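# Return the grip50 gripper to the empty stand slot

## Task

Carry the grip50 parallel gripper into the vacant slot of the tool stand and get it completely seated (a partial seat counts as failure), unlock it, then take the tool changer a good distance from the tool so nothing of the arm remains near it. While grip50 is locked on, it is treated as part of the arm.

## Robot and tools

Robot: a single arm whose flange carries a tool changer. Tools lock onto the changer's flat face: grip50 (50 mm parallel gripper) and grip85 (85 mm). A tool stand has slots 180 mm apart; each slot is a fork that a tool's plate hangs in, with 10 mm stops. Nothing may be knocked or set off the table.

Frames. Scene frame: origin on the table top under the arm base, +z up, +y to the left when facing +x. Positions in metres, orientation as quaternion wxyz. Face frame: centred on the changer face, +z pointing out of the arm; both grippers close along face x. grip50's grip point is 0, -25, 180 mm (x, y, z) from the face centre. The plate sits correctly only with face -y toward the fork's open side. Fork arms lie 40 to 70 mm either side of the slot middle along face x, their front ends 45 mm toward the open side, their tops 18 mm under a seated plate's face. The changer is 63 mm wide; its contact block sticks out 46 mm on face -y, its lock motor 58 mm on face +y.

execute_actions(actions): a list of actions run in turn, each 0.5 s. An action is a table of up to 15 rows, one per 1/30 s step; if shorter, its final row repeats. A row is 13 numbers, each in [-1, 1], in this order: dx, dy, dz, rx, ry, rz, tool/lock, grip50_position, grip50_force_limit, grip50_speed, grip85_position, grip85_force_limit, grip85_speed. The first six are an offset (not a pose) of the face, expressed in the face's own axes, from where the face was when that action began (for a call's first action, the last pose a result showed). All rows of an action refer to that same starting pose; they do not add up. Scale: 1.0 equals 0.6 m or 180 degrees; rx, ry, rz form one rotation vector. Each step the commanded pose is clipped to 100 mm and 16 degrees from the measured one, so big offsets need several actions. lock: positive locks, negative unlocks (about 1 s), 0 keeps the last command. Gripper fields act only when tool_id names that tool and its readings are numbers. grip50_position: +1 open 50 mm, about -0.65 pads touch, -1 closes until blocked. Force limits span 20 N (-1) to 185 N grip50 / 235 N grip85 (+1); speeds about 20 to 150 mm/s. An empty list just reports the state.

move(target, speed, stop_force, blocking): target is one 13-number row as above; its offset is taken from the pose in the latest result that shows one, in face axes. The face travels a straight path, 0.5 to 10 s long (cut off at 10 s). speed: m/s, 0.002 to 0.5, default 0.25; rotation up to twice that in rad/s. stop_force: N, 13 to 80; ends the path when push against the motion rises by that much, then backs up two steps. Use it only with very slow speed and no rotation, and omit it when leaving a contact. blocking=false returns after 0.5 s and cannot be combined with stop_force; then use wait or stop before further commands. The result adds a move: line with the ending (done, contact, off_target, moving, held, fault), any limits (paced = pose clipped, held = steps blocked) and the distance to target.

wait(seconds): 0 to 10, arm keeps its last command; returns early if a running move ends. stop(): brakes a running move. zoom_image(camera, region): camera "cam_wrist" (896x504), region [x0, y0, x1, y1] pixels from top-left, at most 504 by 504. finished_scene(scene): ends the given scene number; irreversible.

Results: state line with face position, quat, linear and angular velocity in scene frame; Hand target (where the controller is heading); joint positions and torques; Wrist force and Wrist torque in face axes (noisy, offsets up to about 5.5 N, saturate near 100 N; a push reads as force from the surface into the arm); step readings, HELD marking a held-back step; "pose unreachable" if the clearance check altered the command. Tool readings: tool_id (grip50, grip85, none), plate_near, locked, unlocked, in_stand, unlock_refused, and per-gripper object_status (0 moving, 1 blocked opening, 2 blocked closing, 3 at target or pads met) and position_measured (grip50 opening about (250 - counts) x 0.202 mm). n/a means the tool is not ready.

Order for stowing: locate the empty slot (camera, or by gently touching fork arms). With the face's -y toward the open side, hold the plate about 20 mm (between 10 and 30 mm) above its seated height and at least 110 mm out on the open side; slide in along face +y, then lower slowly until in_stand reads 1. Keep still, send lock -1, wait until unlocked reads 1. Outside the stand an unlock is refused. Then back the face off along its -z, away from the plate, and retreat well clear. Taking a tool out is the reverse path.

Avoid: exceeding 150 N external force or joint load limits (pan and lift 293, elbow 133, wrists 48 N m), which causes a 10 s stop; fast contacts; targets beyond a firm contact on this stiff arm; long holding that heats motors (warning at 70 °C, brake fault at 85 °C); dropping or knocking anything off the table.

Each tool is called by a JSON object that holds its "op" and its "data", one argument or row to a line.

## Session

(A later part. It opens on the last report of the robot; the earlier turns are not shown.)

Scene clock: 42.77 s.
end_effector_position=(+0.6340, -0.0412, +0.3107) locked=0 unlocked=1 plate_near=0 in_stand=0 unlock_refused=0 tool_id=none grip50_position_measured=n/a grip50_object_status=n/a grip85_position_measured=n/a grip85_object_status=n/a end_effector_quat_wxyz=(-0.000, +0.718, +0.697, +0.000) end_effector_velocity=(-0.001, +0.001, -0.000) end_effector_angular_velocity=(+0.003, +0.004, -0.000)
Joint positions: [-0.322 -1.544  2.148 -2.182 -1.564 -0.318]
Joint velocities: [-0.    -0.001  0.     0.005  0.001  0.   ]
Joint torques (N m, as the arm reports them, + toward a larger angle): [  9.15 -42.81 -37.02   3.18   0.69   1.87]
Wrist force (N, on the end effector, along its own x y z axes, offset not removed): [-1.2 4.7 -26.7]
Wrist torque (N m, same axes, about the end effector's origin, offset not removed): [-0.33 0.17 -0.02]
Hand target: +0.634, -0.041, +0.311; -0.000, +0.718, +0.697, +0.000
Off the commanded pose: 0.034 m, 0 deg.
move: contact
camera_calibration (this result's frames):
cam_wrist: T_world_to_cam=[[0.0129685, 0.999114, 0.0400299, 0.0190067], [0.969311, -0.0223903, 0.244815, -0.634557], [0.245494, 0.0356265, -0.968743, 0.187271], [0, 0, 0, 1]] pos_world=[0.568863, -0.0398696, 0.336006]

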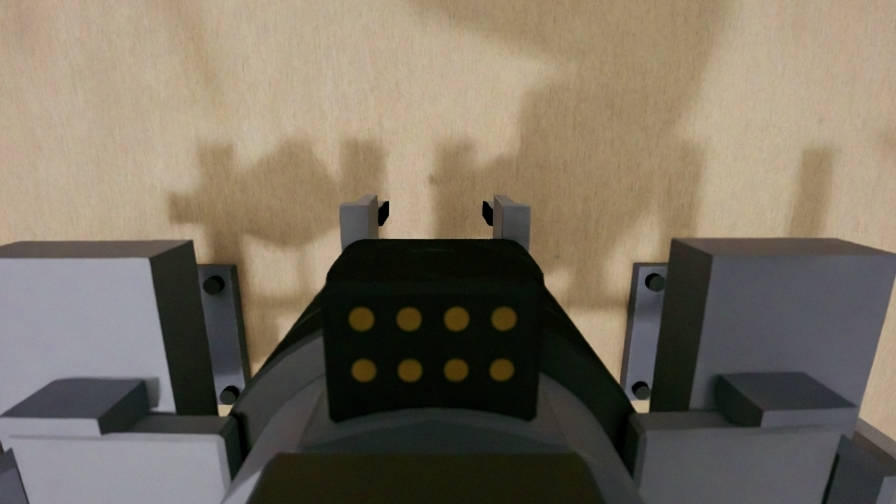

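{"op": "move", "data": {
  "target": [0,-0.0065,-0.003,0,0,0,0,0,0,0,0,0,0],
  "speed": 0.03
}}

{"op": "move", "data": {
  "target": [0,0,0.06,0,0,0,0,0,0,0,0,0,0],
  "speed": 0.004,
  "stop_force": 15
}}

Scene clock: 44.20 s.
end_effector_position=(+0.6304, -0.0411, +0.3124) locked=0 unlocked=1 plate_near=0 in_stand=0 unlock_refused=0 tool_id=none grip50_position_measured=n/a grip50_object_status=n/a grip85_position_measured=n/a grip85_object_status=n/a end_effector_quat_wxyz=(-0.000, +0.718, +0.697, +0.000) end_effector_velocity=(-0.002, +0.000, +0.001) end_effector_angular_velocity=(+0.000, -0.001, -0.001)
Joint positions: [-0.324 -1.552  2.153 -2.179 -1.564 -0.32 ]
Joint velocities: [-0.001 -0.005  0.002  0.002  0.    -0.001]
Joint torques (N m, as the arm reports them, + toward a larger angle): [ -5.77 -59.22 -39.06  -1.46   1.16  -2.77]
Wrist force (N, on the end effector, along its own x y z axes, offset not removed): [-4.9 -0.5 0.1]
Wrist torque (N m, same axes, about the end effector's origin, offset not removed): [-0.30 0.45 -0.02]
Hand target: +0.630, -0.041, +0.312; -0.000, +0.718, +0.697, +0.000
Off the commanded pose: 0.000 m, 0 deg.
move: done
camera_calibration (this result's frames):
cam_wrist: T_world_to_cam=[[0.0129664, 0.999115, 0.0400184, 0.0188809], [0.969314, -0.022385, 0.244804, -0.631433], [0.245484, 0.0356161, -0.968746, 0.189803], [0, 0, 0, 1]] pos_world=[0.565219, -0.0397589, 0.337693]

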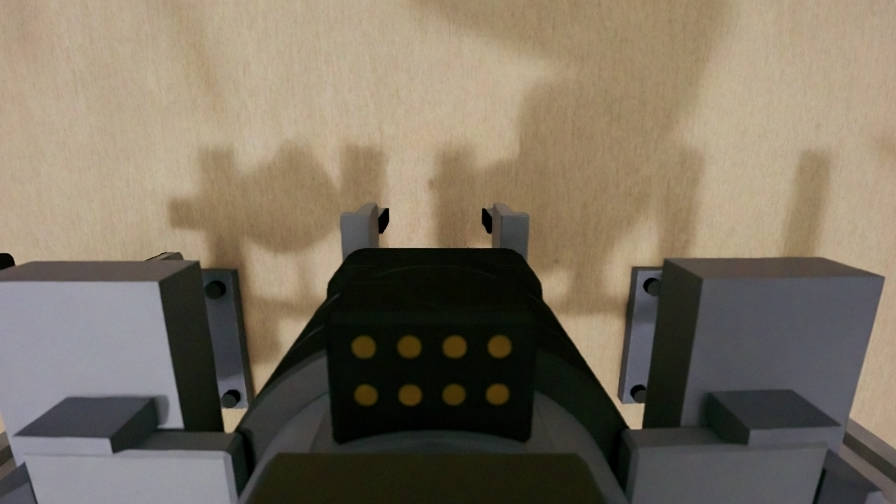

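Scene clock: 45.53 s.
end_effector_position=(+0.6304, -0.0411, +0.3086) locked=0 unlocked=1 plate_near=0 in_stand=0 unlock_refused=0 tool_id=none grip50_position_measured=n/a grip50_object_status=n/a grip85_position_measured=n/a grip85_object_status=n/a end_effector_quat_wxyz=(+0.000, +0.718, +0.697, +0.000) end_effector_velocity=(-0.000, +0.000, +0.001) end_effector_angular_velocity=(+0.002, +0.001, +0.000)
Joint positions: [-0.324 -1.548  2.156 -2.187 -1.564 -0.32 ]
Joint velocities: [ 0.    -0.002 -0.001  0.005  0.001 -0.   ]
Joint torques (N m, as the arm reports them, + toward a larger angle): [  6.94 -30.63 -45.72  -0.8    1.06   1.03]
Wrist force (N, on the end effector, along its own x y z axes, offset not removed): [-2.0 -28.0 -48.1]
Wrist torque (N m, same axes, about the end effector's origin, offset not removed): [0.18 0.61 -0.31]
Hand target: +0.630, -0.041, +0.309; +0.000, +0.718, +0.697, +0.000
Off the commanded pose: 0.032 m, 0 deg.
move: contact
camera_calibration (this result's frames):
cam_wrist: T_world_to_cam=[[0.0128656, 0.999118, 0.0399657, 0.0191067], [0.969279, -0.0222797, 0.244952, -0.630528], [0.245627, 0.0355865, -0.968711, 0.186032], [0, 0, 0, 1]] pos_world=[0.565218, -0.0397581, 0.333897]

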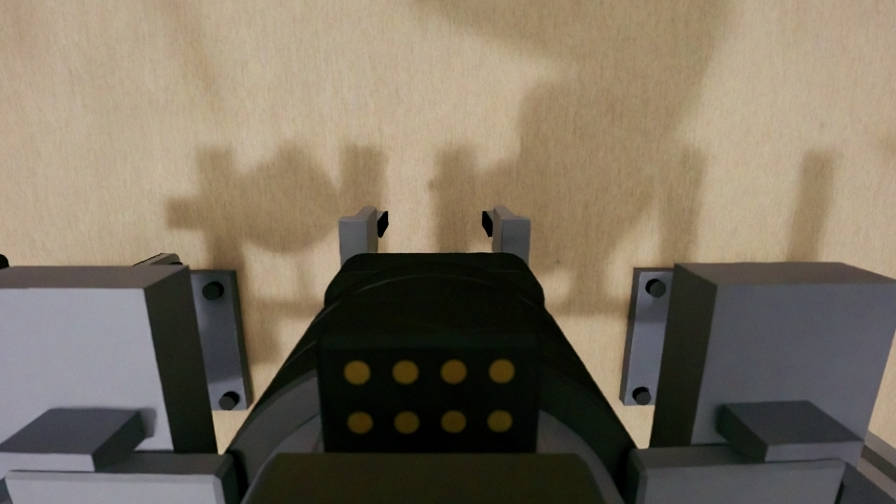

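{"op": "move", "data": {
  "target": [0,-0.003,-0.003,0,0,0,0,0,0,0,0,0,0],
  "speed": 0.02
}}

{"op": "move", "data": {
  "target": [0,0,0.05,0,0,0,0,0,0,0,0,0,0],
  "speed": 0.004,
  "stop_force": 15
}}

Scene clock: 46.43 s.
end_effector_position=(+0.6287, -0.0411, +0.3103) locked=0 unlocked=1 plate_near=0 in_stand=0 unlock_refused=0 tool_id=none grip50_position_measured=n/a grip50_object_status=n/a grip85_position_measured=n/a grip85_object_status=n/a end_effector_quat_wxyz=(+0.000, +0.718, +0.697, +0.000) end_effector_velocity=(-0.001, -0.001, +0.001) end_effector_angular_velocity=(-0.003, +0.000, -0.001)
Joint positions: [-0.325 -1.553  2.158 -2.183 -1.564 -0.321]
Joint velocities: [-0.001 -0.003  0.001  0.002 -0.002  0.   ]
Joint torques (N m, as the arm reports them, + toward a larger angle): [ -9.79 -61.38 -38.49  -0.98   1.56  -2.76]
Wrist force (N, on the end effector, along its own x y z axes, offset not removed): [-1.3 1.0 1.5]
Wrist torque (N m, same axes, about the end effector's origin, offset not removed): [-0.16 0.16 -0.02]
Hand target: +0.629, -0.041, +0.310; +0.000, +0.718, +0.697, +0.000
Off the commanded pose: 0.000 m, 0 deg.
move: done
camera_calibration (this result's frames):
cam_wrist: T_world_to_cam=[[0.0128805, 0.999118, 0.0399641, 0.0189991], [0.969283, -0.0222932, 0.244937, -0.629308], [0.245612, 0.0355816, -0.968715, 0.188082], [0, 0, 0, 1]] pos_world=[0.563537, -0.0397039, 0.335579]

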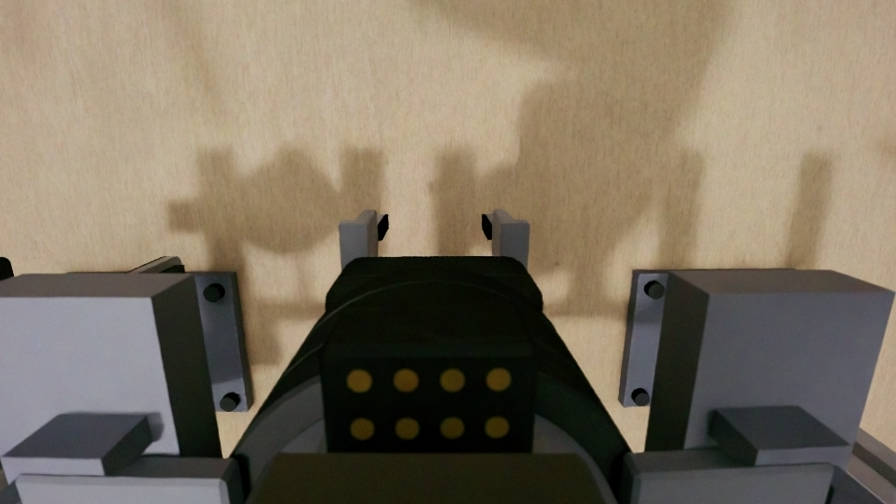

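Scene clock: 48.57 s.
end_effector_position=(+0.6286, -0.0410, +0.3032) locked=0 unlocked=1 plate_near=0 in_stand=1 unlock_refused=0 tool_id=none grip50_position_measured=n/a grip50_object_status=n/a grip85_position_measured=n/a grip85_object_status=n/a end_effector_quat_wxyz=(-0.000, +0.717, +0.697, +0.000) end_effector_velocity=(-0.001, +0.000, +0.001) end_effector_angular_velocity=(+0.000, +0.002, -0.000)
Joint positions: [-0.325 -1.545  2.164 -2.198 -1.564 -0.321]
Joint velocities: [ 0.    -0.001 -0.001  0.005 -0.     0.   ]
Joint torques (N m, as the arm reports them, + toward a larger angle): [  5.09 -54.96 -66.46  -4.92   1.6    2.95]
Wrist force (N, on the end effector, along its own x y z axes, offset not removed): [2.7 -26.1 -7.9]
Wrist torque (N m, same axes, about the end effector's origin, offset not removed): [0.08 0.21 -0.56]
Hand target: +0.629, -0.041, +0.304; -0.000, +0.717, +0.697, +0.000
Off the commanded pose: 0.023 m, 0 deg.
move: contact
camera_calibration (this result's frames):
cam_wrist: T_world_to_cam=[[0.0128086, 0.999117, 0.0400166, 0.0192695], [0.969321, -0.0222311, 0.244793, -0.627473], [0.245466, 0.0356535, -0.968749, 0.181307], [0, 0, 0, 1]] pos_world=[0.563471, -0.0396661, 0.328471]

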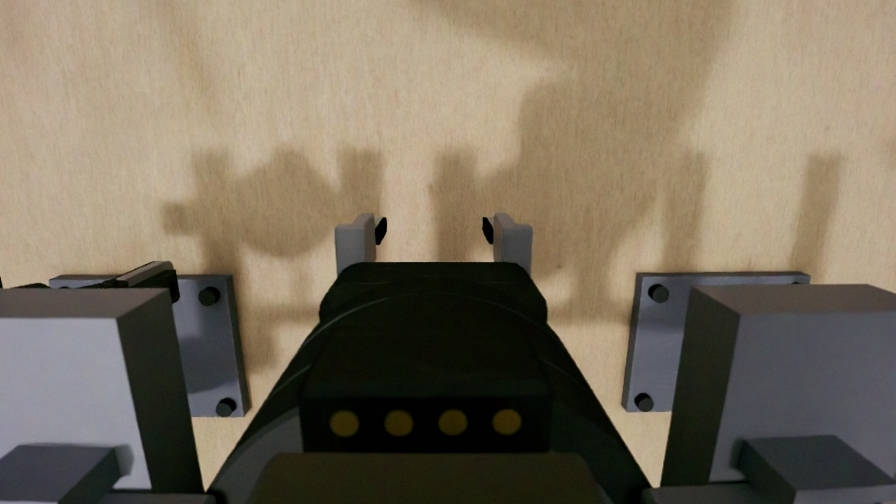

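{"op": "move", "data": {
  "target": [0,-0.002,-0.001,0,0,0,0,0,0,0,0,0,0],
  "speed": 0.01
}}

{"op": "move", "data": {
  "target": [0,0,0.04,0,0,0,0,0,0,0,0,0,0],
  "speed": 0.004,
  "stop_force": 15
}}

Scene clock: 49.50 s.
end_effector_position=(+0.6275, -0.0410, +0.3037) locked=0 unlocked=1 plate_near=0 in_stand=1 unlock_refused=0 tool_id=none grip50_position_measured=n/a grip50_object_status=n/a grip85_position_measured=n/a grip85_object_status=n/a end_effector_quat_wxyz=(-0.000, +0.718, +0.697, +0.000) end_effector_velocity=(-0.001, +0.000, +0.001) end_effector_angular_velocity=(+0.001, -0.002, +0.000)
Joint positions: [-0.325 -1.547  2.166 -2.197 -1.564 -0.321]
Joint velocities: [-0.    -0.003  0.001  0.     0.001 -0.001]
Joint torques (N m, as the arm reports them, + toward a larger angle): [ -8.76 -59.44 -37.61  -1.     1.67  -3.17]
Wrist force (N, on the end effector, along its own x y z axes, offset not removed): [-4.2 -0.7 -1.6]
Wrist torque (N m, same axes, about the end effector's origin, offset not removed): [-0.22 0.29 -0.04]
Hand target: +0.627, -0.041, +0.304; -0.000, +0.717, +0.697, +0.000
Off the commanded pose: 0.000 m, 0 deg.
move: done
camera_calibration (this result's frames):
cam_wrist: T_world_to_cam=[[0.012864, 0.999116, 0.0400109, 0.0191932], [0.969318, -0.0222836, 0.244796, -0.626537], [0.245471, 0.0356343, -0.968749, 0.182134], [0, 0, 0, 1]] pos_world=[0.562358, -0.0396279, 0.329048]

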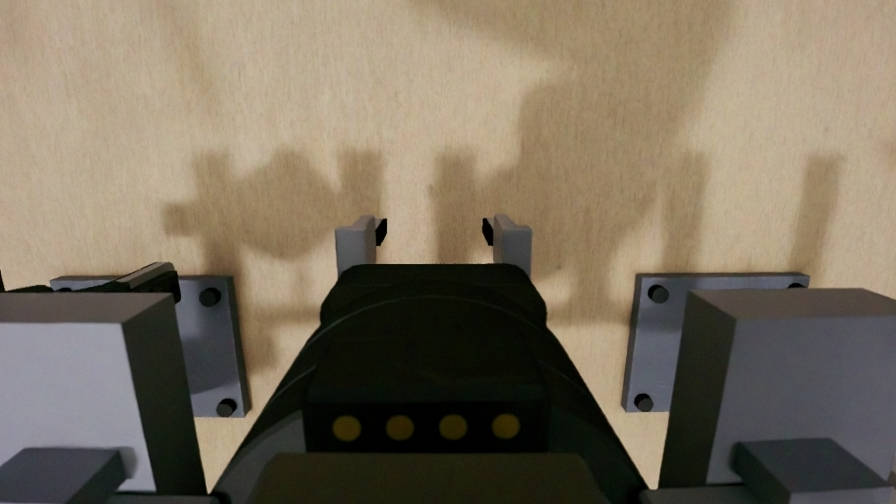

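Scene clock: 50.67 s.
end_effector_position=(+0.6275, -0.0410, +0.3006) locked=0 unlocked=1 plate_near=1 in_stand=1 unlock_refused=0 tool_id=none grip50_position_measured=n/a grip50_object_status=n/a grip85_position_measured=n/a grip85_object_status=n/a end_effector_quat_wxyz=(+0.000, +0.718, +0.697, +0.000) end_effector_velocity=(-0.001, -0.000, +0.000) end_effector_angular_velocity=(-0.000, +0.003, -0.000)
Joint positions: [-0.325 -1.543  2.169 -2.204 -1.564 -0.321]
Joint velocities: [-0.    -0.001 -0.001  0.004 -0.001  0.   ]
Joint torques (N m, as the arm reports them, + toward a larger angle): [  1.23 -35.74 -46.77  -1.49   1.66  -0.21]
Wrist force (N, on the end effector, along its own x y z axes, offset not removed): [5.0 -23.9 -39.8]
Wrist torque (N m, same axes, about the end effector's origin, offset not removed): [0.11 0.28 -1.94]
Hand target: +0.628, -0.041, +0.301; -0.000, +0.718, +0.697, +0.000
Off the commanded pose: 0.021 m, 0 deg.
move: contact
camera_calibration (this result's frames):
cam_wrist: T_world_to_cam=[[0.0128108, 0.999119, 0.0399681, 0.0193741], [0.96929, -0.0222258, 0.244915, -0.625776], [0.245588, 0.0356031, -0.96872, 0.179012], [0, 0, 0, 1]] pos_world=[0.562347, -0.0396388, 0.3259]

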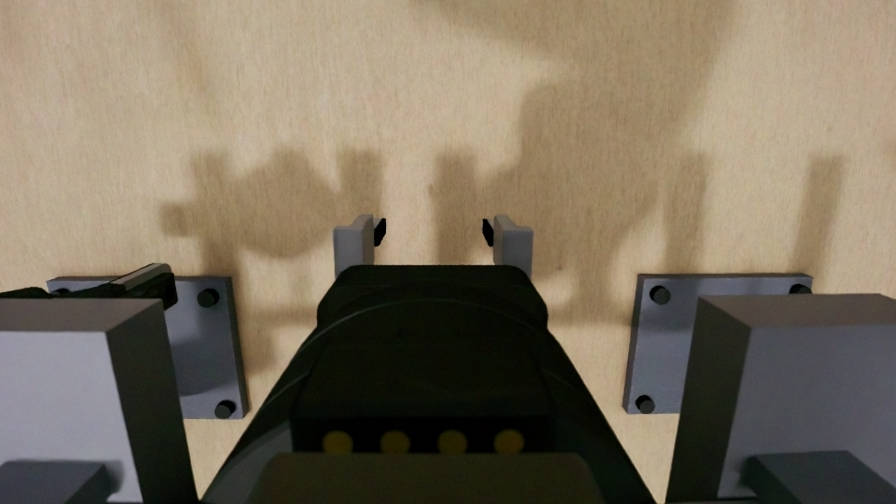

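{"op": "execute_actions", "data": {
  "actions": [
    [[0,-0.0007,-0.0003,0,0,-0.002,1,1,0,0,1,0,0]],
    [[0,0,0,0,0,0,1,1,0,0,1,0,0]],
    [[0,0,0,0,0,0,1,1,0,0,1,0,0]]
  ]
}}

Scene clock: 52.30 s.
end_effector_position=(+0.6271, -0.0410, +0.3008) locked=1 unlocked=0 plate_near=1 in_stand=1 unlock_refused=0 tool_id=grip50 grip50_position_measured=n/a grip50_object_status=n/a grip85_position_measured=n/a grip85_object_status=n/a end_effector_quat_wxyz=(-0.000, +0.715, +0.699, +0.000) end_effector_velocity=(-0.000, -0.000, -0.000) end_effector_angular_velocity=(-0.001, +0.001, -0.001)
Joint positions: [-0.326 -1.544  2.169 -2.204 -1.564 -0.327]
Joint velocities: [-0.     0.     0.    -0.    -0.001  0.001]
Joint torques (N m, as the arm reports them, + toward a larger angle): [ -9.51 -68.68 -65.5  -10.09   0.13  -1.03]
Wrist force (N, on the end effector, along its own x y z axes, offset not removed): [1.0 -2.9 0.5]
Wrist torque (N m, same axes, about the end effector's origin, offset not removed): [-0.48 0.37 -0.11]
Hand target: +0.627, -0.041, +0.301; -0.000, +0.715, +0.699, +0.000
Off the commanded pose: 0.000 m, 0 deg.
Step readings (end_effector_position; steps 1 to 15: 1st action; 16 to 30: 2nd action; 31 to 45: 3rd action):
0: (+0.6275, -0.0410, +0.3007)
1: (+0.6275, -0.0410, +0.3007)
2: (+0.6275, -0.0410, +0.3008)
4: (+0.6274, -0.0410, +0.3008)
8: (+0.6272, -0.0410, +0.3007)
15: (+0.6271, -0.0410, +0.3008)
16: (+0.6271, -0.0410, +0.3007)
17: (+0.6271, -0.0410, +0.3007)
19: (+0.6270, -0.0410, +0.3007)
23: (+0.6270, -0.0410, +0.3007)
30: (+0.6271, -0.0410, +0.3008)
31: (+0.6271, -0.0410, +0.3008)
32: (+0.6271, -0.0410, +0.3008)
34: (+0.6271, -0.0410, +0.3008)
38: (+0.6271, -0.0410, +0.3008)
45: end_effector_position above
camera_calibration (this result's frames):
cam_wrist: T_world_to_cam=[[0.00666539, 0.999177, 0.0400213, 0.0231868], [0.969418, -0.0162752, 0.244877, -0.625242], [0.245327, 0.0371652, -0.968728, 0.179507], [0, 0, 0, 1]] pos_world=[0.561928, -0.0400151, 0.326072]

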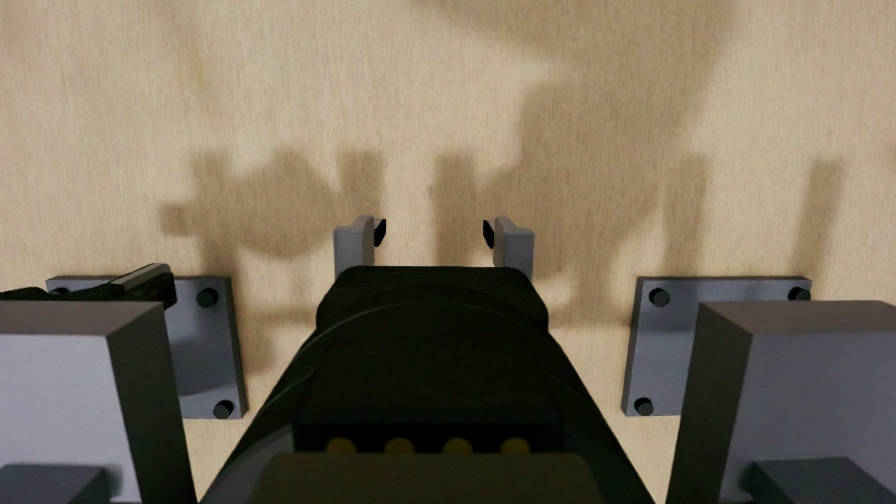

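{"op": "move", "data": {
  "target": [0,0,-0.0333,0,0,0,0,1,0,0,1,0,0],
  "speed": 0.05
}}

{"op": "move", "data": {
  "target": [0,-0.2,0,0,0,0,0,1,0,0,1,0,0],
  "speed": 0.15
}}

{"op": "move", "data": {
  "target": [0.3,0,0,0,0,0,0,1,0,0,1,0,0],
  "speed": 0.2
}}

Scene clock: 53.47 s.
end_effector_position=(+0.6271, -0.0410, +0.3204) locked=1 unlocked=0 plate_near=1 in_stand=0 unlock_refused=0 tool_id=grip50 grip50_position_measured=n/a grip50_object_status=n/a grip85_position_measured=n/a grip85_object_status=n/a end_effector_quat_wxyz=(-0.000, +0.715, +0.699, +0.000) end_effector_velocity=(-0.000, -0.000, +0.003) end_effector_angular_velocity=(-0.001, +0.001, -0.001)
Joint positions: [-0.326 -1.567  2.15  -2.162 -1.564 -0.328]
Joint velocities: [-0.    -0.003 -0.003  0.006 -0.001  0.   ]
Joint torques (N m, as the arm reports them, + toward a larger angle): [-10.29 -68.82 -66.75  -2.38  -0.08  -2.87]
Wrist force (N, on the end effector, along its own x y z axes, offset not removed): [-1.6 5.7 -1.1]
Wrist torque (N m, same axes, about the end effector's origin, offset not removed): [0.11 0.16 -0.07]
Hand target: +0.627, -0.041, +0.321; -0.000, +0.715, +0.699, +0.000
Off the commanded pose: 0.000 m, 0 deg.
move: done
camera_calibration (this result's frames):
cam_wrist: T_world_to_cam=[[0.00667066, 0.999177, 0.0400115, 0.0223907], [0.969412, -0.0162788, 0.244899, -0.630011], [0.245349, 0.037154, -0.968723, 0.198493], [0, 0, 0, 1]] pos_world=[0.56189, -0.0400029, 0.345678]

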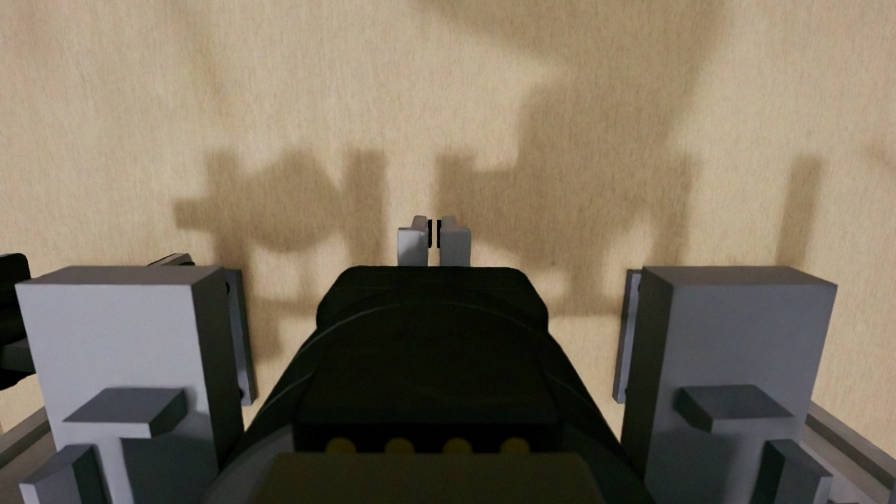

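Scene clock: 54.90 s.
end_effector_position=(+0.5074, -0.0381, +0.3200) locked=1 unlocked=0 plate_near=1 in_stand=0 unlock_refused=0 tool_id=grip50 grip50_position_measured=3 grip50_object_status=3 grip85_position_measured=n/a grip85_object_status=n/a end_effector_quat_wxyz=(-0.000, +0.715, +0.699, +0.000) end_effector_velocity=(-0.002, +0.000, +0.001) end_effector_angular_velocity=(+0.001, -0.001, +0.001)
Joint positions: [-0.406 -1.787  2.344 -2.135 -1.563 -0.408]
Joint velocities: [-0.002 -0.006  0.003  0.002  0.001 -0.004]
Joint torques (N m, as the arm reports them, + toward a larger angle): [ -9.81 -51.16 -51.71  -2.96   3.2   -2.4 ]
Wrist force (N, on the end effector, along its own x y z axes, offset not removed): [-5.1 1.2 -2.9]
Wrist torque (N m, same axes, about the end effector's origin, offset not removed): [-0.09 0.43 -0.07]
Hand target: +0.507, -0.038, +0.320; -0.000, +0.715, +0.699, +0.000
Off the commanded pose: 0.000 m, 0 deg.
move: done
camera_calibration (this result's frames):
cam_wrist: T_world_to_cam=[[0.00668485, 0.99917, 0.040191, 0.0203104], [0.969389, -0.01634, 0.244987, -0.513922], [0.24544, 0.037323, -0.968693, 0.227334], [0, 0, 0, 1]] pos_world=[0.442258, -0.0371758, 0.345304]

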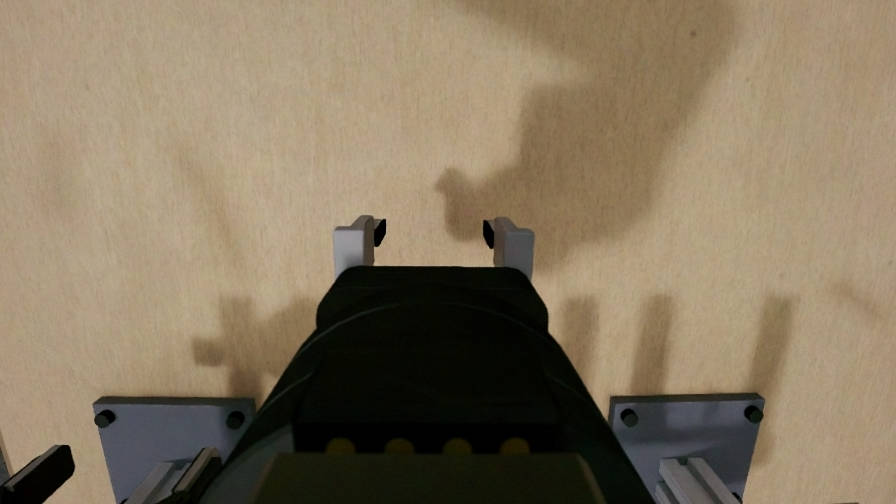

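Scene clock: 56.47 s.
end_effector_position=(+0.5114, +0.1412, +0.3199) locked=1 unlocked=0 plate_near=1 in_stand=0 unlock_refused=0 tool_id=grip50 grip50_position_measured=3 grip50_object_status=3 grip85_position_measured=n/a grip85_object_status=n/a end_effector_quat_wxyz=(+0.000, +0.715, +0.699, -0.000) end_effector_velocity=(+0.001, +0.003, +0.000) end_effector_angular_velocity=(+0.000, -0.001, -0.000)
Joint positions: [-0.043 -1.744  2.311 -2.147 -1.567 -0.045]
Joint velocities: [ 0.006  0.002 -0.002 -0.001  0.     0.006]
Joint torques (N m, as the arm reports them, + toward a larger angle): [ 11.16 -28.89 -68.32 -10.27  -3.09   3.35]
Wrist force (N, on the end effector, along its own x y z axes, offset not removed): [-3.5 1.5 -1.1]
Wrist torque (N m, same axes, about the end effector's origin, offset not removed): [-0.20 0.32 -0.02]
Hand target: +0.512, +0.142, +0.320; +0.000, +0.715, +0.699, -0.000
Off the commanded pose: 0.001 m, 0 deg.
move: done
camera_calibration (this result's frames):
cam_wrist: T_world_to_cam=[[0.00660665, 0.999204, 0.039339, -0.158631], [0.969471, -0.0160432, 0.244681, -0.514828], [0.245117, 0.0365215, -0.968805, 0.219836], [0, 0, 0, 1]] pos_world=[0.446273, 0.142216, 0.345188]

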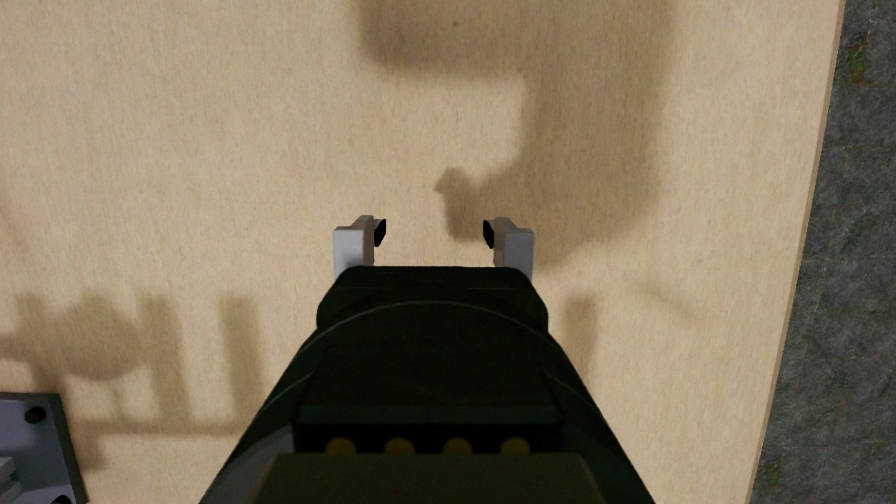

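Move partway in and check alignment.

{"op": "move", "data": {
  "target": [0,0.15,0,0,0,0,0,1,0,0,1,0,0],
  "speed": 0.12
}}

Scene clock: 57.90 s.
end_effector_position=(+0.6010, +0.1392, +0.3201) locked=1 unlocked=0 plate_near=1 in_stand=0 unlock_refused=0 tool_id=grip50 grip50_position_measured=3 grip50_object_status=3 grip85_position_measured=n/a grip85_object_status=n/a end_effector_quat_wxyz=(+0.000, +0.715, +0.699, -0.000) end_effector_velocity=(+0.003, +0.000, -0.001) end_effector_angular_velocity=(+0.001, +0.001, +0.001)
Joint positions: [-0.036 -1.587  2.17  -2.164 -1.567 -0.038]
Joint velocities: [ 0.001  0.006 -0.005 -0.     0.    -0.   ]
Joint torques (N m, as the arm reports them, + toward a larger angle): [ 10.15 -46.93 -67.53 -10.69  -0.83   2.6 ]
Wrist force (N, on the end effector, along its own x y z axes, offset not removed): [-3.2 3.9 -3.3]
Wrist torque (N m, same axes, about the end effector's origin, offset not removed): [0.03 0.24 -0.08]
Hand target: +0.601, +0.139, +0.320; +0.000, +0.715, +0.699, -0.000
Off the commanded pose: 0.000 m, 0 deg.
move: done
camera_calibration (this result's frames):
cam_wrist: T_world_to_cam=[[0.0066019, 0.999204, 0.0393435, -0.157157], [0.969469, -0.01604, 0.244689, -0.601776], [0.245125, 0.0365268, -0.968803, 0.19818], [0, 0, 0, 1]] pos_world=[0.535862, 0.14014, 0.345428]

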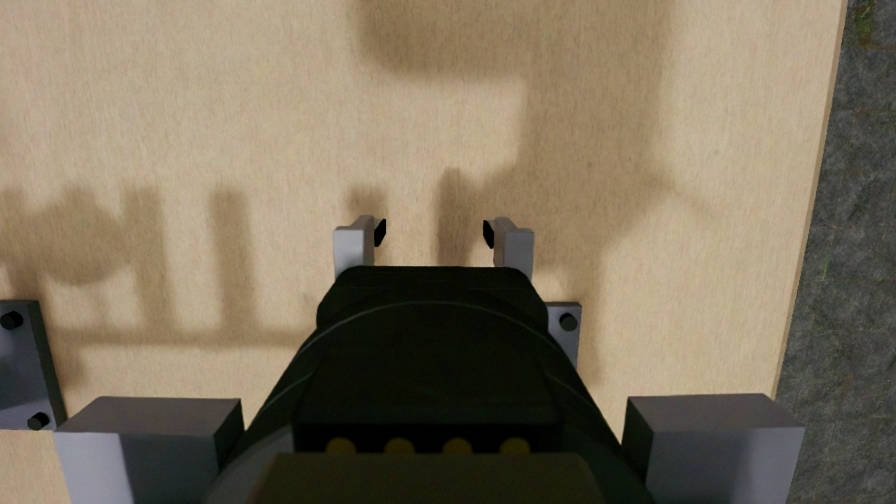

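{"op": "move", "data": {
  "target": [0,0.0503,0,0,0,0,0,1,0,0,1,0,0],
  "speed": 0.05
}}

{"op": "move", "data": {
  "target": [0,0,0.012,0,0,0,0,1,0,0,1,0,0],
  "speed": 0.02
}}

Scene clock: 61.27 s.
end_effector_position=(+0.6309, +0.1385, +0.3202) locked=1 unlocked=0 plate_near=1 in_stand=0 unlock_refused=0 tool_id=grip50 grip50_position_measured=3 grip50_object_status=3 grip85_position_measured=n/a grip85_object_status=n/a end_effector_quat_wxyz=(+0.000, +0.715, +0.699, -0.000) end_effector_velocity=(+0.003, +0.000, +0.001) end_effector_angular_velocity=(+0.000, -0.002, -0.000)
Joint positions: [-0.034 -1.538  2.121 -2.162 -1.567 -0.036]
Joint velocities: [ 0.     0.003 -0.005  0.     0.     0.   ]
Joint torques (N m, as the arm reports them, + toward a larger angle): [ 11.1  -50.08 -67.84  -2.74  -2.12   2.83]
Wrist force (N, on the end effector, along its own x y z axes, offset not removed): [-7.2 1.1 -0.2]
Wrist torque (N m, same axes, about the end effector's origin, offset not removed): [-0.19 0.54 -0.03]
Hand target: +0.631, +0.138, +0.320; +0.000, +0.715, +0.699, -0.000
Off the commanded pose: 0.000 m, 0 deg.
move: done
camera_calibration (this result's frames):
cam_wrist: T_world_to_cam=[[0.00659984, 0.999204, 0.0393349, -0.15666], [0.969468, -0.016036, 0.244693, -0.630726], [0.245129, 0.036519, -0.968803, 0.190966], [0, 0, 0, 1]] pos_world=[0.565692, 0.139447, 0.345505]

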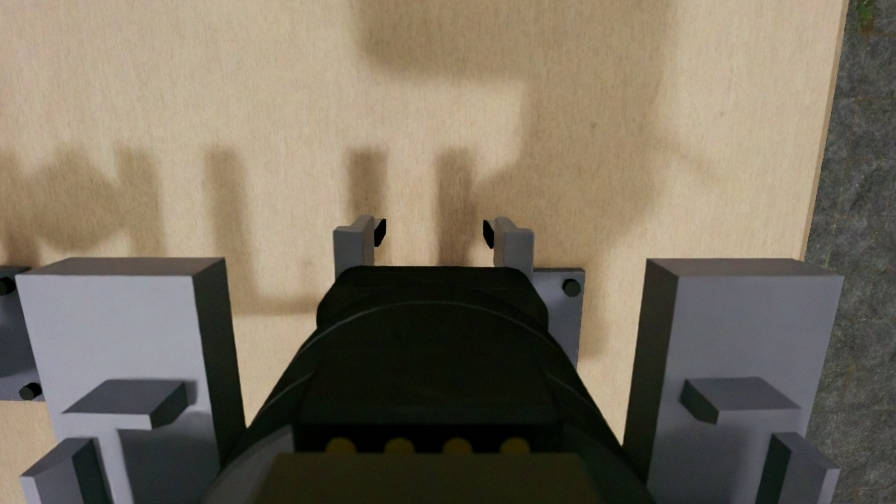

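Scene clock: 62.00 s.
end_effector_position=(+0.6309, +0.1385, +0.3134) locked=1 unlocked=0 plate_near=1 in_stand=0 unlock_refused=0 tool_id=grip50 grip50_position_measured=3 grip50_object_status=3 grip85_position_measured=n/a grip85_object_status=n/a end_effector_quat_wxyz=(+0.000, +0.715, +0.699, -0.000) end_effector_velocity=(-0.000, -0.000, -0.003) end_effector_angular_velocity=(-0.001, -0.001, +0.000)
Joint positions: [-0.034 -1.531  2.127 -2.176 -1.567 -0.036]
Joint velocities: [ 0.     0.002  0.003 -0.006 -0.001 -0.   ]
Joint torques (N m, as the arm reports them, + toward a larger angle): [ 10.4  -51.87 -48.77  -9.85  -2.26   2.86]
Wrist force (N, on the end effector, along its own x y z axes, offset not removed): [-0.9 -0.3 0.1]
Wrist torque (N m, same axes, about the end effector's origin, offset not removed): [-0.18 0.09 -0.01]
Hand target: +0.631, +0.138, +0.313; +0.000, +0.715, +0.699, -0.000
Off the commanded pose: 0.000 m, 0 deg.
move: done
camera_calibration (this result's frames):
cam_wrist: T_world_to_cam=[[0.00660056, 0.999204, 0.039336, -0.156387], [0.969472, -0.0160364, 0.244675, -0.629066], [0.245111, 0.0365202, -0.968807, 0.184376], [0, 0, 0, 1]] pos_world=[0.565702, 0.139442, 0.338693]

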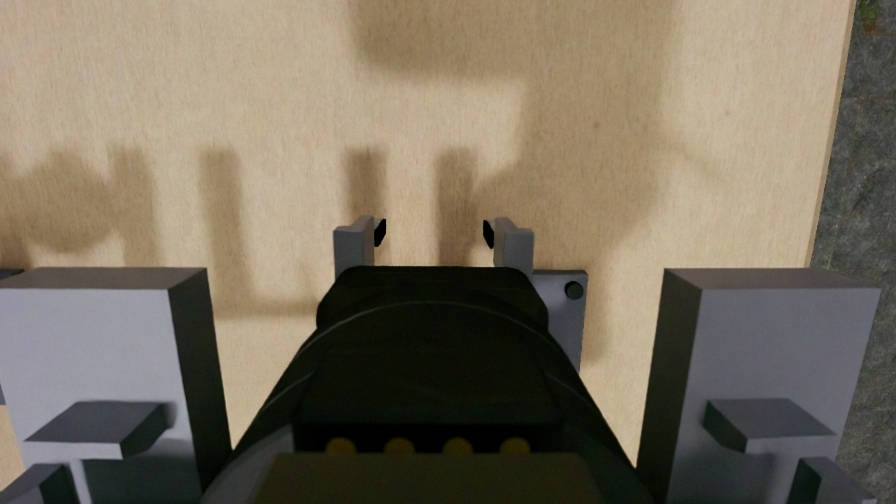

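{"op": "move", "data": {
  "target": [0.0007,-0.0017,0,0,0,0,0,1,0,0,1,0,0],
  "speed": 0.02
}}

{"op": "move", "data": {
  "target": [0,0,0.04,0,0,0,0,1,0,0,1,0,0],
  "speed": 0.005,
  "stop_force": 15
}}

Scene clock: 62.97 s.
end_effector_position=(+0.6299, +0.1389, +0.3134) locked=1 unlocked=0 plate_near=1 in_stand=0 unlock_refused=0 tool_id=grip50 grip50_position_measured=3 grip50_object_status=3 grip85_position_measured=n/a grip85_object_status=n/a end_effector_quat_wxyz=(+0.000, +0.715, +0.699, -0.000) end_effector_velocity=(-0.001, +0.000, -0.000) end_effector_angular_velocity=(+0.001, +0.001, -0.000)
Joint positions: [-0.034 -1.532  2.129 -2.177 -1.567 -0.036]
Joint velocities: [ 0.    -0.     0.001  0.     0.001  0.001]
Joint torques (N m, as the arm reports them, + toward a larger angle): [  8.93 -71.94 -47.24  -2.76  -2.58   2.87]
Wrist force (N, on the end effector, along its own x y z axes, offset not removed): [-6.0 0.5 -2.4]
Wrist torque (N m, same axes, about the end effector's origin, offset not removed): [-0.12 0.47 0.08]
Hand target: +0.630, +0.139, +0.313; +0.000, +0.715, +0.699, -0.000
Off the commanded pose: 0.000 m, 0 deg.
move: done
camera_calibration (this result's frames):
cam_wrist: T_world_to_cam=[[0.00660009, 0.999204, 0.0393416, -0.156798], [0.969473, -0.0160372, 0.244674, -0.628136], [0.24511, 0.0365258, -0.968807, 0.184567], [0, 0, 0, 1]] pos_world=[0.564756, 0.139858, 0.338667]

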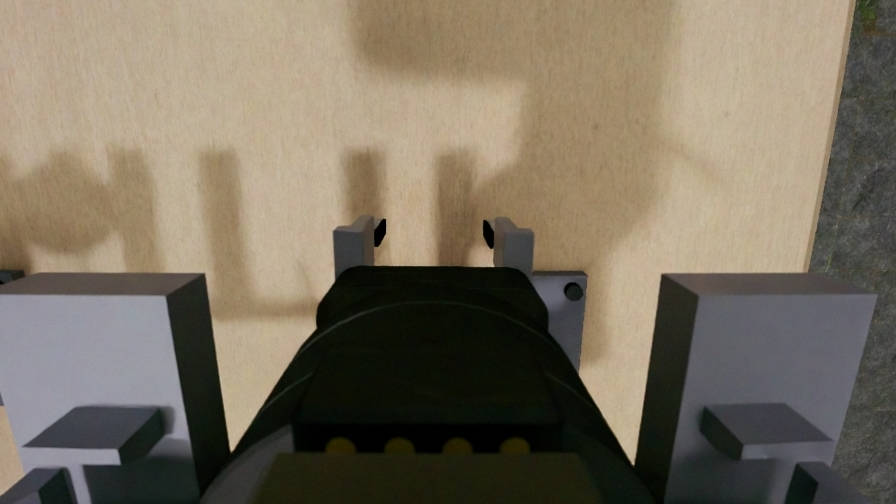

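Scene clock: 64.93 s.
end_effector_position=(+0.6298, +0.1389, +0.3053) locked=1 unlocked=0 plate_near=1 in_stand=0 unlock_refused=0 tool_id=grip50 grip50_position_measured=3 grip50_object_status=3 grip85_position_measured=n/a grip85_object_status=n/a end_effector_quat_wxyz=(+0.000, +0.715, +0.699, -0.000) end_effector_velocity=(+0.001, -0.000, +0.002) end_effector_angular_velocity=(+0.000, +0.002, -0.001)
Joint positions: [-0.034 -1.523  2.137 -2.193 -1.567 -0.036]
Joint velocities: [-0.     0.    -0.004  0.005  0.     0.001]
Joint torques (N m, as the arm reports them, + toward a larger angle): [ -2.96 -67.55 -83.25  -9.28  -2.66   2.77]
Wrist force (N, on the end effector, along its own x y z axes, offset not removed): [-2.6 -26.6 2.1]
Wrist torque (N m, same axes, about the end effector's origin, offset not removed): [0.77 0.25 -1.77]
Hand target: +0.630, +0.139, +0.306; +0.000, +0.715, +0.699, -0.000
Off the commanded pose: 0.016 m, 0 deg.
move: contact
camera_calibration (this result's frames):
cam_wrist: T_world_to_cam=[[0.00653974, 0.999204, 0.0393615, -0.156493], [0.969563, -0.0159703, 0.244321, -0.625986], [0.244755, 0.0365657, -0.968895, 0.177004], [0, 0, 0, 1]] pos_world=[0.564633, 0.139899, 0.3306]

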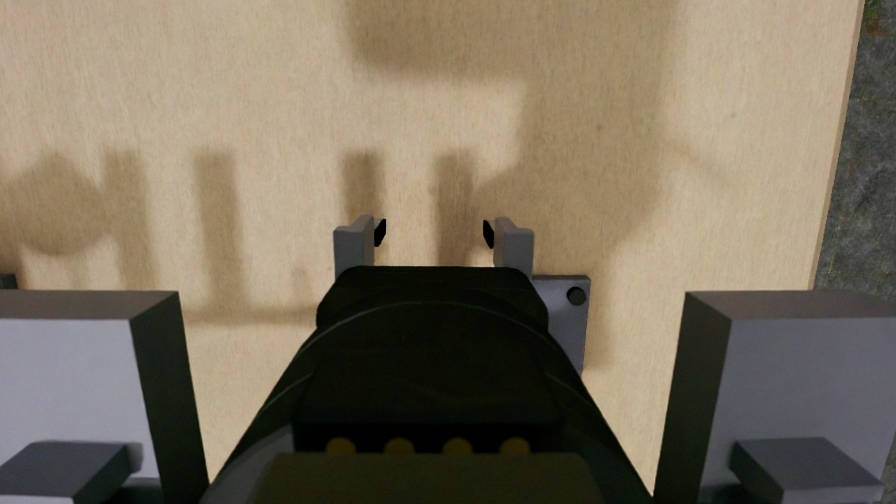

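{"op": "move", "data": {
  "target": [0,-0.0017,-0.001,0,0,0,0,1,0,0,1,0,0],
  "speed": 0.01
}}

{"op": "move", "data": {
  "target": [0,0,0.03,0,0,0,0,1,0,0,1,0,0],
  "speed": 0.004,
  "stop_force": 15
}}

Scene clock: 65.77 s.
end_effector_position=(+0.6288, +0.1390, +0.3058) locked=1 unlocked=0 plate_near=1 in_stand=0 unlock_refused=0 tool_id=grip50 grip50_position_measured=3 grip50_object_status=3 grip85_position_measured=n/a grip85_object_status=n/a end_effector_quat_wxyz=(+0.000, +0.715, +0.699, -0.000) end_effector_velocity=(-0.001, -0.000, -0.001) end_effector_angular_velocity=(-0.002, +0.002, +0.000)
Joint positions: [-0.034 -1.525  2.138 -2.192 -1.567 -0.036]
Joint velocities: [-0.    -0.     0.001  0.    -0.002 -0.   ]
Joint torques (N m, as the arm reports them, + toward a larger angle): [ -9.92 -69.17 -46.4   -2.89  -2.56   1.27]
Wrist force (N, on the end effector, along its own x y z axes, offset not removed): [-4.2 1.1 -3.4]
Wrist torque (N m, same axes, about the end effector's origin, offset not removed): [-0.06 0.30 -0.01]
Hand target: +0.629, +0.139, +0.306; +0.000, +0.715, +0.699, -0.000
Off the commanded pose: 0.000 m, 0 deg.
move: done
camera_calibration (this result's frames):
cam_wrist: T_world_to_cam=[[0.0065932, 0.999203, 0.0393605, -0.156567], [0.969559, -0.0160223, 0.244332, -0.625205], [0.244768, 0.0365514, -0.968893, 0.177787], [0, 0, 0, 1]] pos_world=[0.563689, 0.139927, 0.331177]

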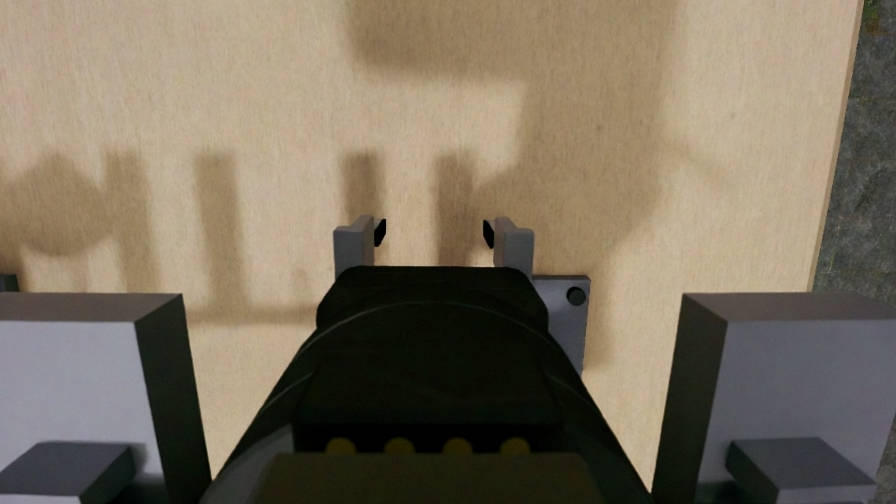

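Scene clock: 67.63 s.
end_effector_position=(+0.6289, +0.1389, +0.2999) locked=1 unlocked=0 plate_near=1 in_stand=1 unlock_refused=0 tool_id=grip50 grip50_position_measured=3 grip50_object_status=3 grip85_position_measured=n/a grip85_object_status=n/a end_effector_quat_wxyz=(+0.000, +0.715, +0.699, -0.000) end_effector_velocity=(-0.001, +0.000, -0.001) end_effector_angular_velocity=(+0.000, +0.006, -0.000)
Joint positions: [-0.034 -1.519  2.143 -2.204 -1.567 -0.036]
Joint velocities: [-0.    -0.     0.     0.006 -0.     0.   ]
Joint torques (N m, as the arm reports them, + toward a larger angle): [  5.68 -59.21 -43.22   0.82  -2.57   2.86]
Wrist force (N, on the end effector, along its own x y z axes, offset not removed): [5.8 5.6 -30.0]
Wrist torque (N m, same axes, about the end effector's origin, offset not removed): [0.42 1.80 -0.02]
Hand target: +0.629, +0.139, +0.300; +0.000, +0.715, +0.699, -0.000
Off the commanded pose: 0.012 m, 0 deg.
move: contact
camera_calibration (this result's frames):
cam_wrist: T_world_to_cam=[[0.00658232, 0.999204, 0.0393519, -0.156309], [0.969519, -0.0160157, 0.244493, -0.623832], [0.244928, 0.0365431, -0.968852, 0.171957], [0, 0, 0, 1]] pos_world=[0.563728, 0.139909, 0.325274]

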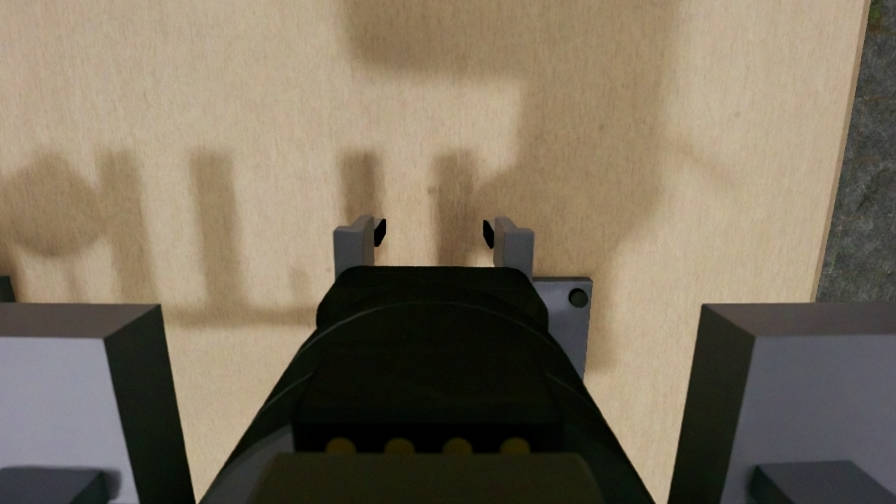

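{"op": "execute_actions", "data": {
  "actions": [
    [[0,0,-0.0005,0,0,0,-1,1,0,0,1,0,0]],
    [[0,0,0,0,0,0,-1,1,0,0,1,0,0]],
    [[0,0,0,0,0,0,-1,1,0,0,1,0,0]]
  ]
}}

Scene clock: 69.37 s.
end_effector_position=(+0.6289, +0.1389, +0.3002) locked=0 unlocked=1 plate_near=1 in_stand=1 unlock_refused=0 tool_id=none grip50_position_measured=n/a grip50_object_status=n/a grip85_position_measured=n/a grip85_object_status=n/a end_effector_quat_wxyz=(+0.000, +0.715, +0.699, -0.000) end_effector_velocity=(+0.000, -0.000, -0.000) end_effector_angular_velocity=(-0.002, +0.000, -0.000)
Joint positions: [-0.034 -1.519  2.143 -2.204 -1.567 -0.036]
Joint velocities: [-0.     0.    -0.    -0.    -0.002 -0.   ]
Joint torques (N m, as the arm reports them, + toward a larger angle): [  3.96 -60.8  -56.68  -6.5   -2.77   2.6 ]
Wrist force (N, on the end effector, along its own x y z axes, offset not removed): [-0.6 0.1 -2.2]
Wrist torque (N m, same axes, about the end effector's origin, offset not removed): [-0.17 0.42 -0.20]
Hand target: +0.629, +0.139, +0.300; +0.000, +0.715, +0.699, -0.000
Off the commanded pose: 0.000 m, 0 deg.
Step readings (end_effector_position; steps 1 to 15: 1st action; 16 to 30: 2nd action; 31 to 45: 3rd action):
0: (+0.6288, +0.1389, +0.3001)
1: (+0.6288, +0.1389, +0.3001)
2: (+0.6288, +0.1389, +0.3001)
4: (+0.6288, +0.1389, +0.3001)
8: (+0.6288, +0.1389, +0.3001)
15: (+0.6289, +0.1389, +0.3002)
16: (+0.6289, +0.1389, +0.3002)
17: (+0.6289, +0.1389, +0.3002)
19: (+0.6289, +0.1389, +0.3002)
23: (+0.6289, +0.1389, +0.3002)
30: (+0.6289, +0.1389, +0.3002)
31: (+0.6289, +0.1389, +0.3002)
32: (+0.6289, +0.1389, +0.3002)
34: (+0.6289, +0.1389, +0.3002)
38: (+0.6289, +0.1389, +0.3002)
45: end_effector_position above
camera_calibration (this result's frames):
cam_wrist: T_world_to_cam=[[0.00658638, 0.999204, 0.0393565, -0.156326], [0.969541, -0.0160175, 0.244406, -0.62387], [0.244841, 0.036548, -0.968874, 0.172294], [0, 0, 0, 1]] pos_world=[0.563712, 0.139911, 0.325561]

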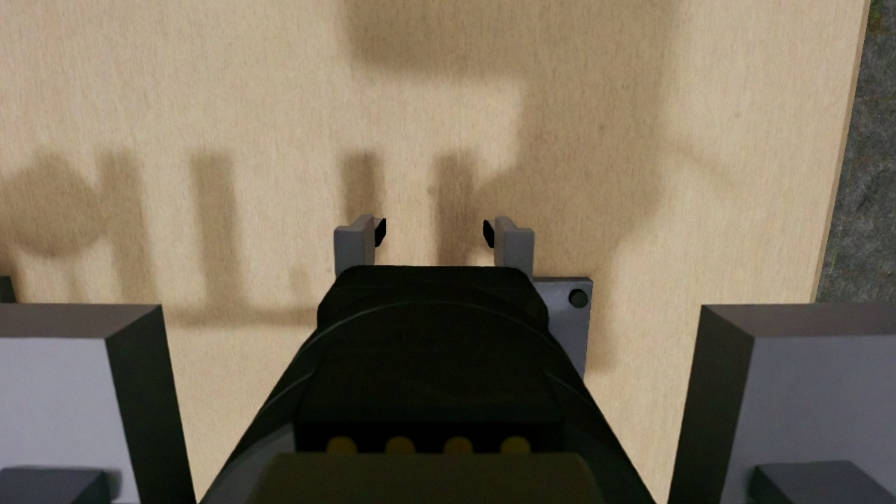

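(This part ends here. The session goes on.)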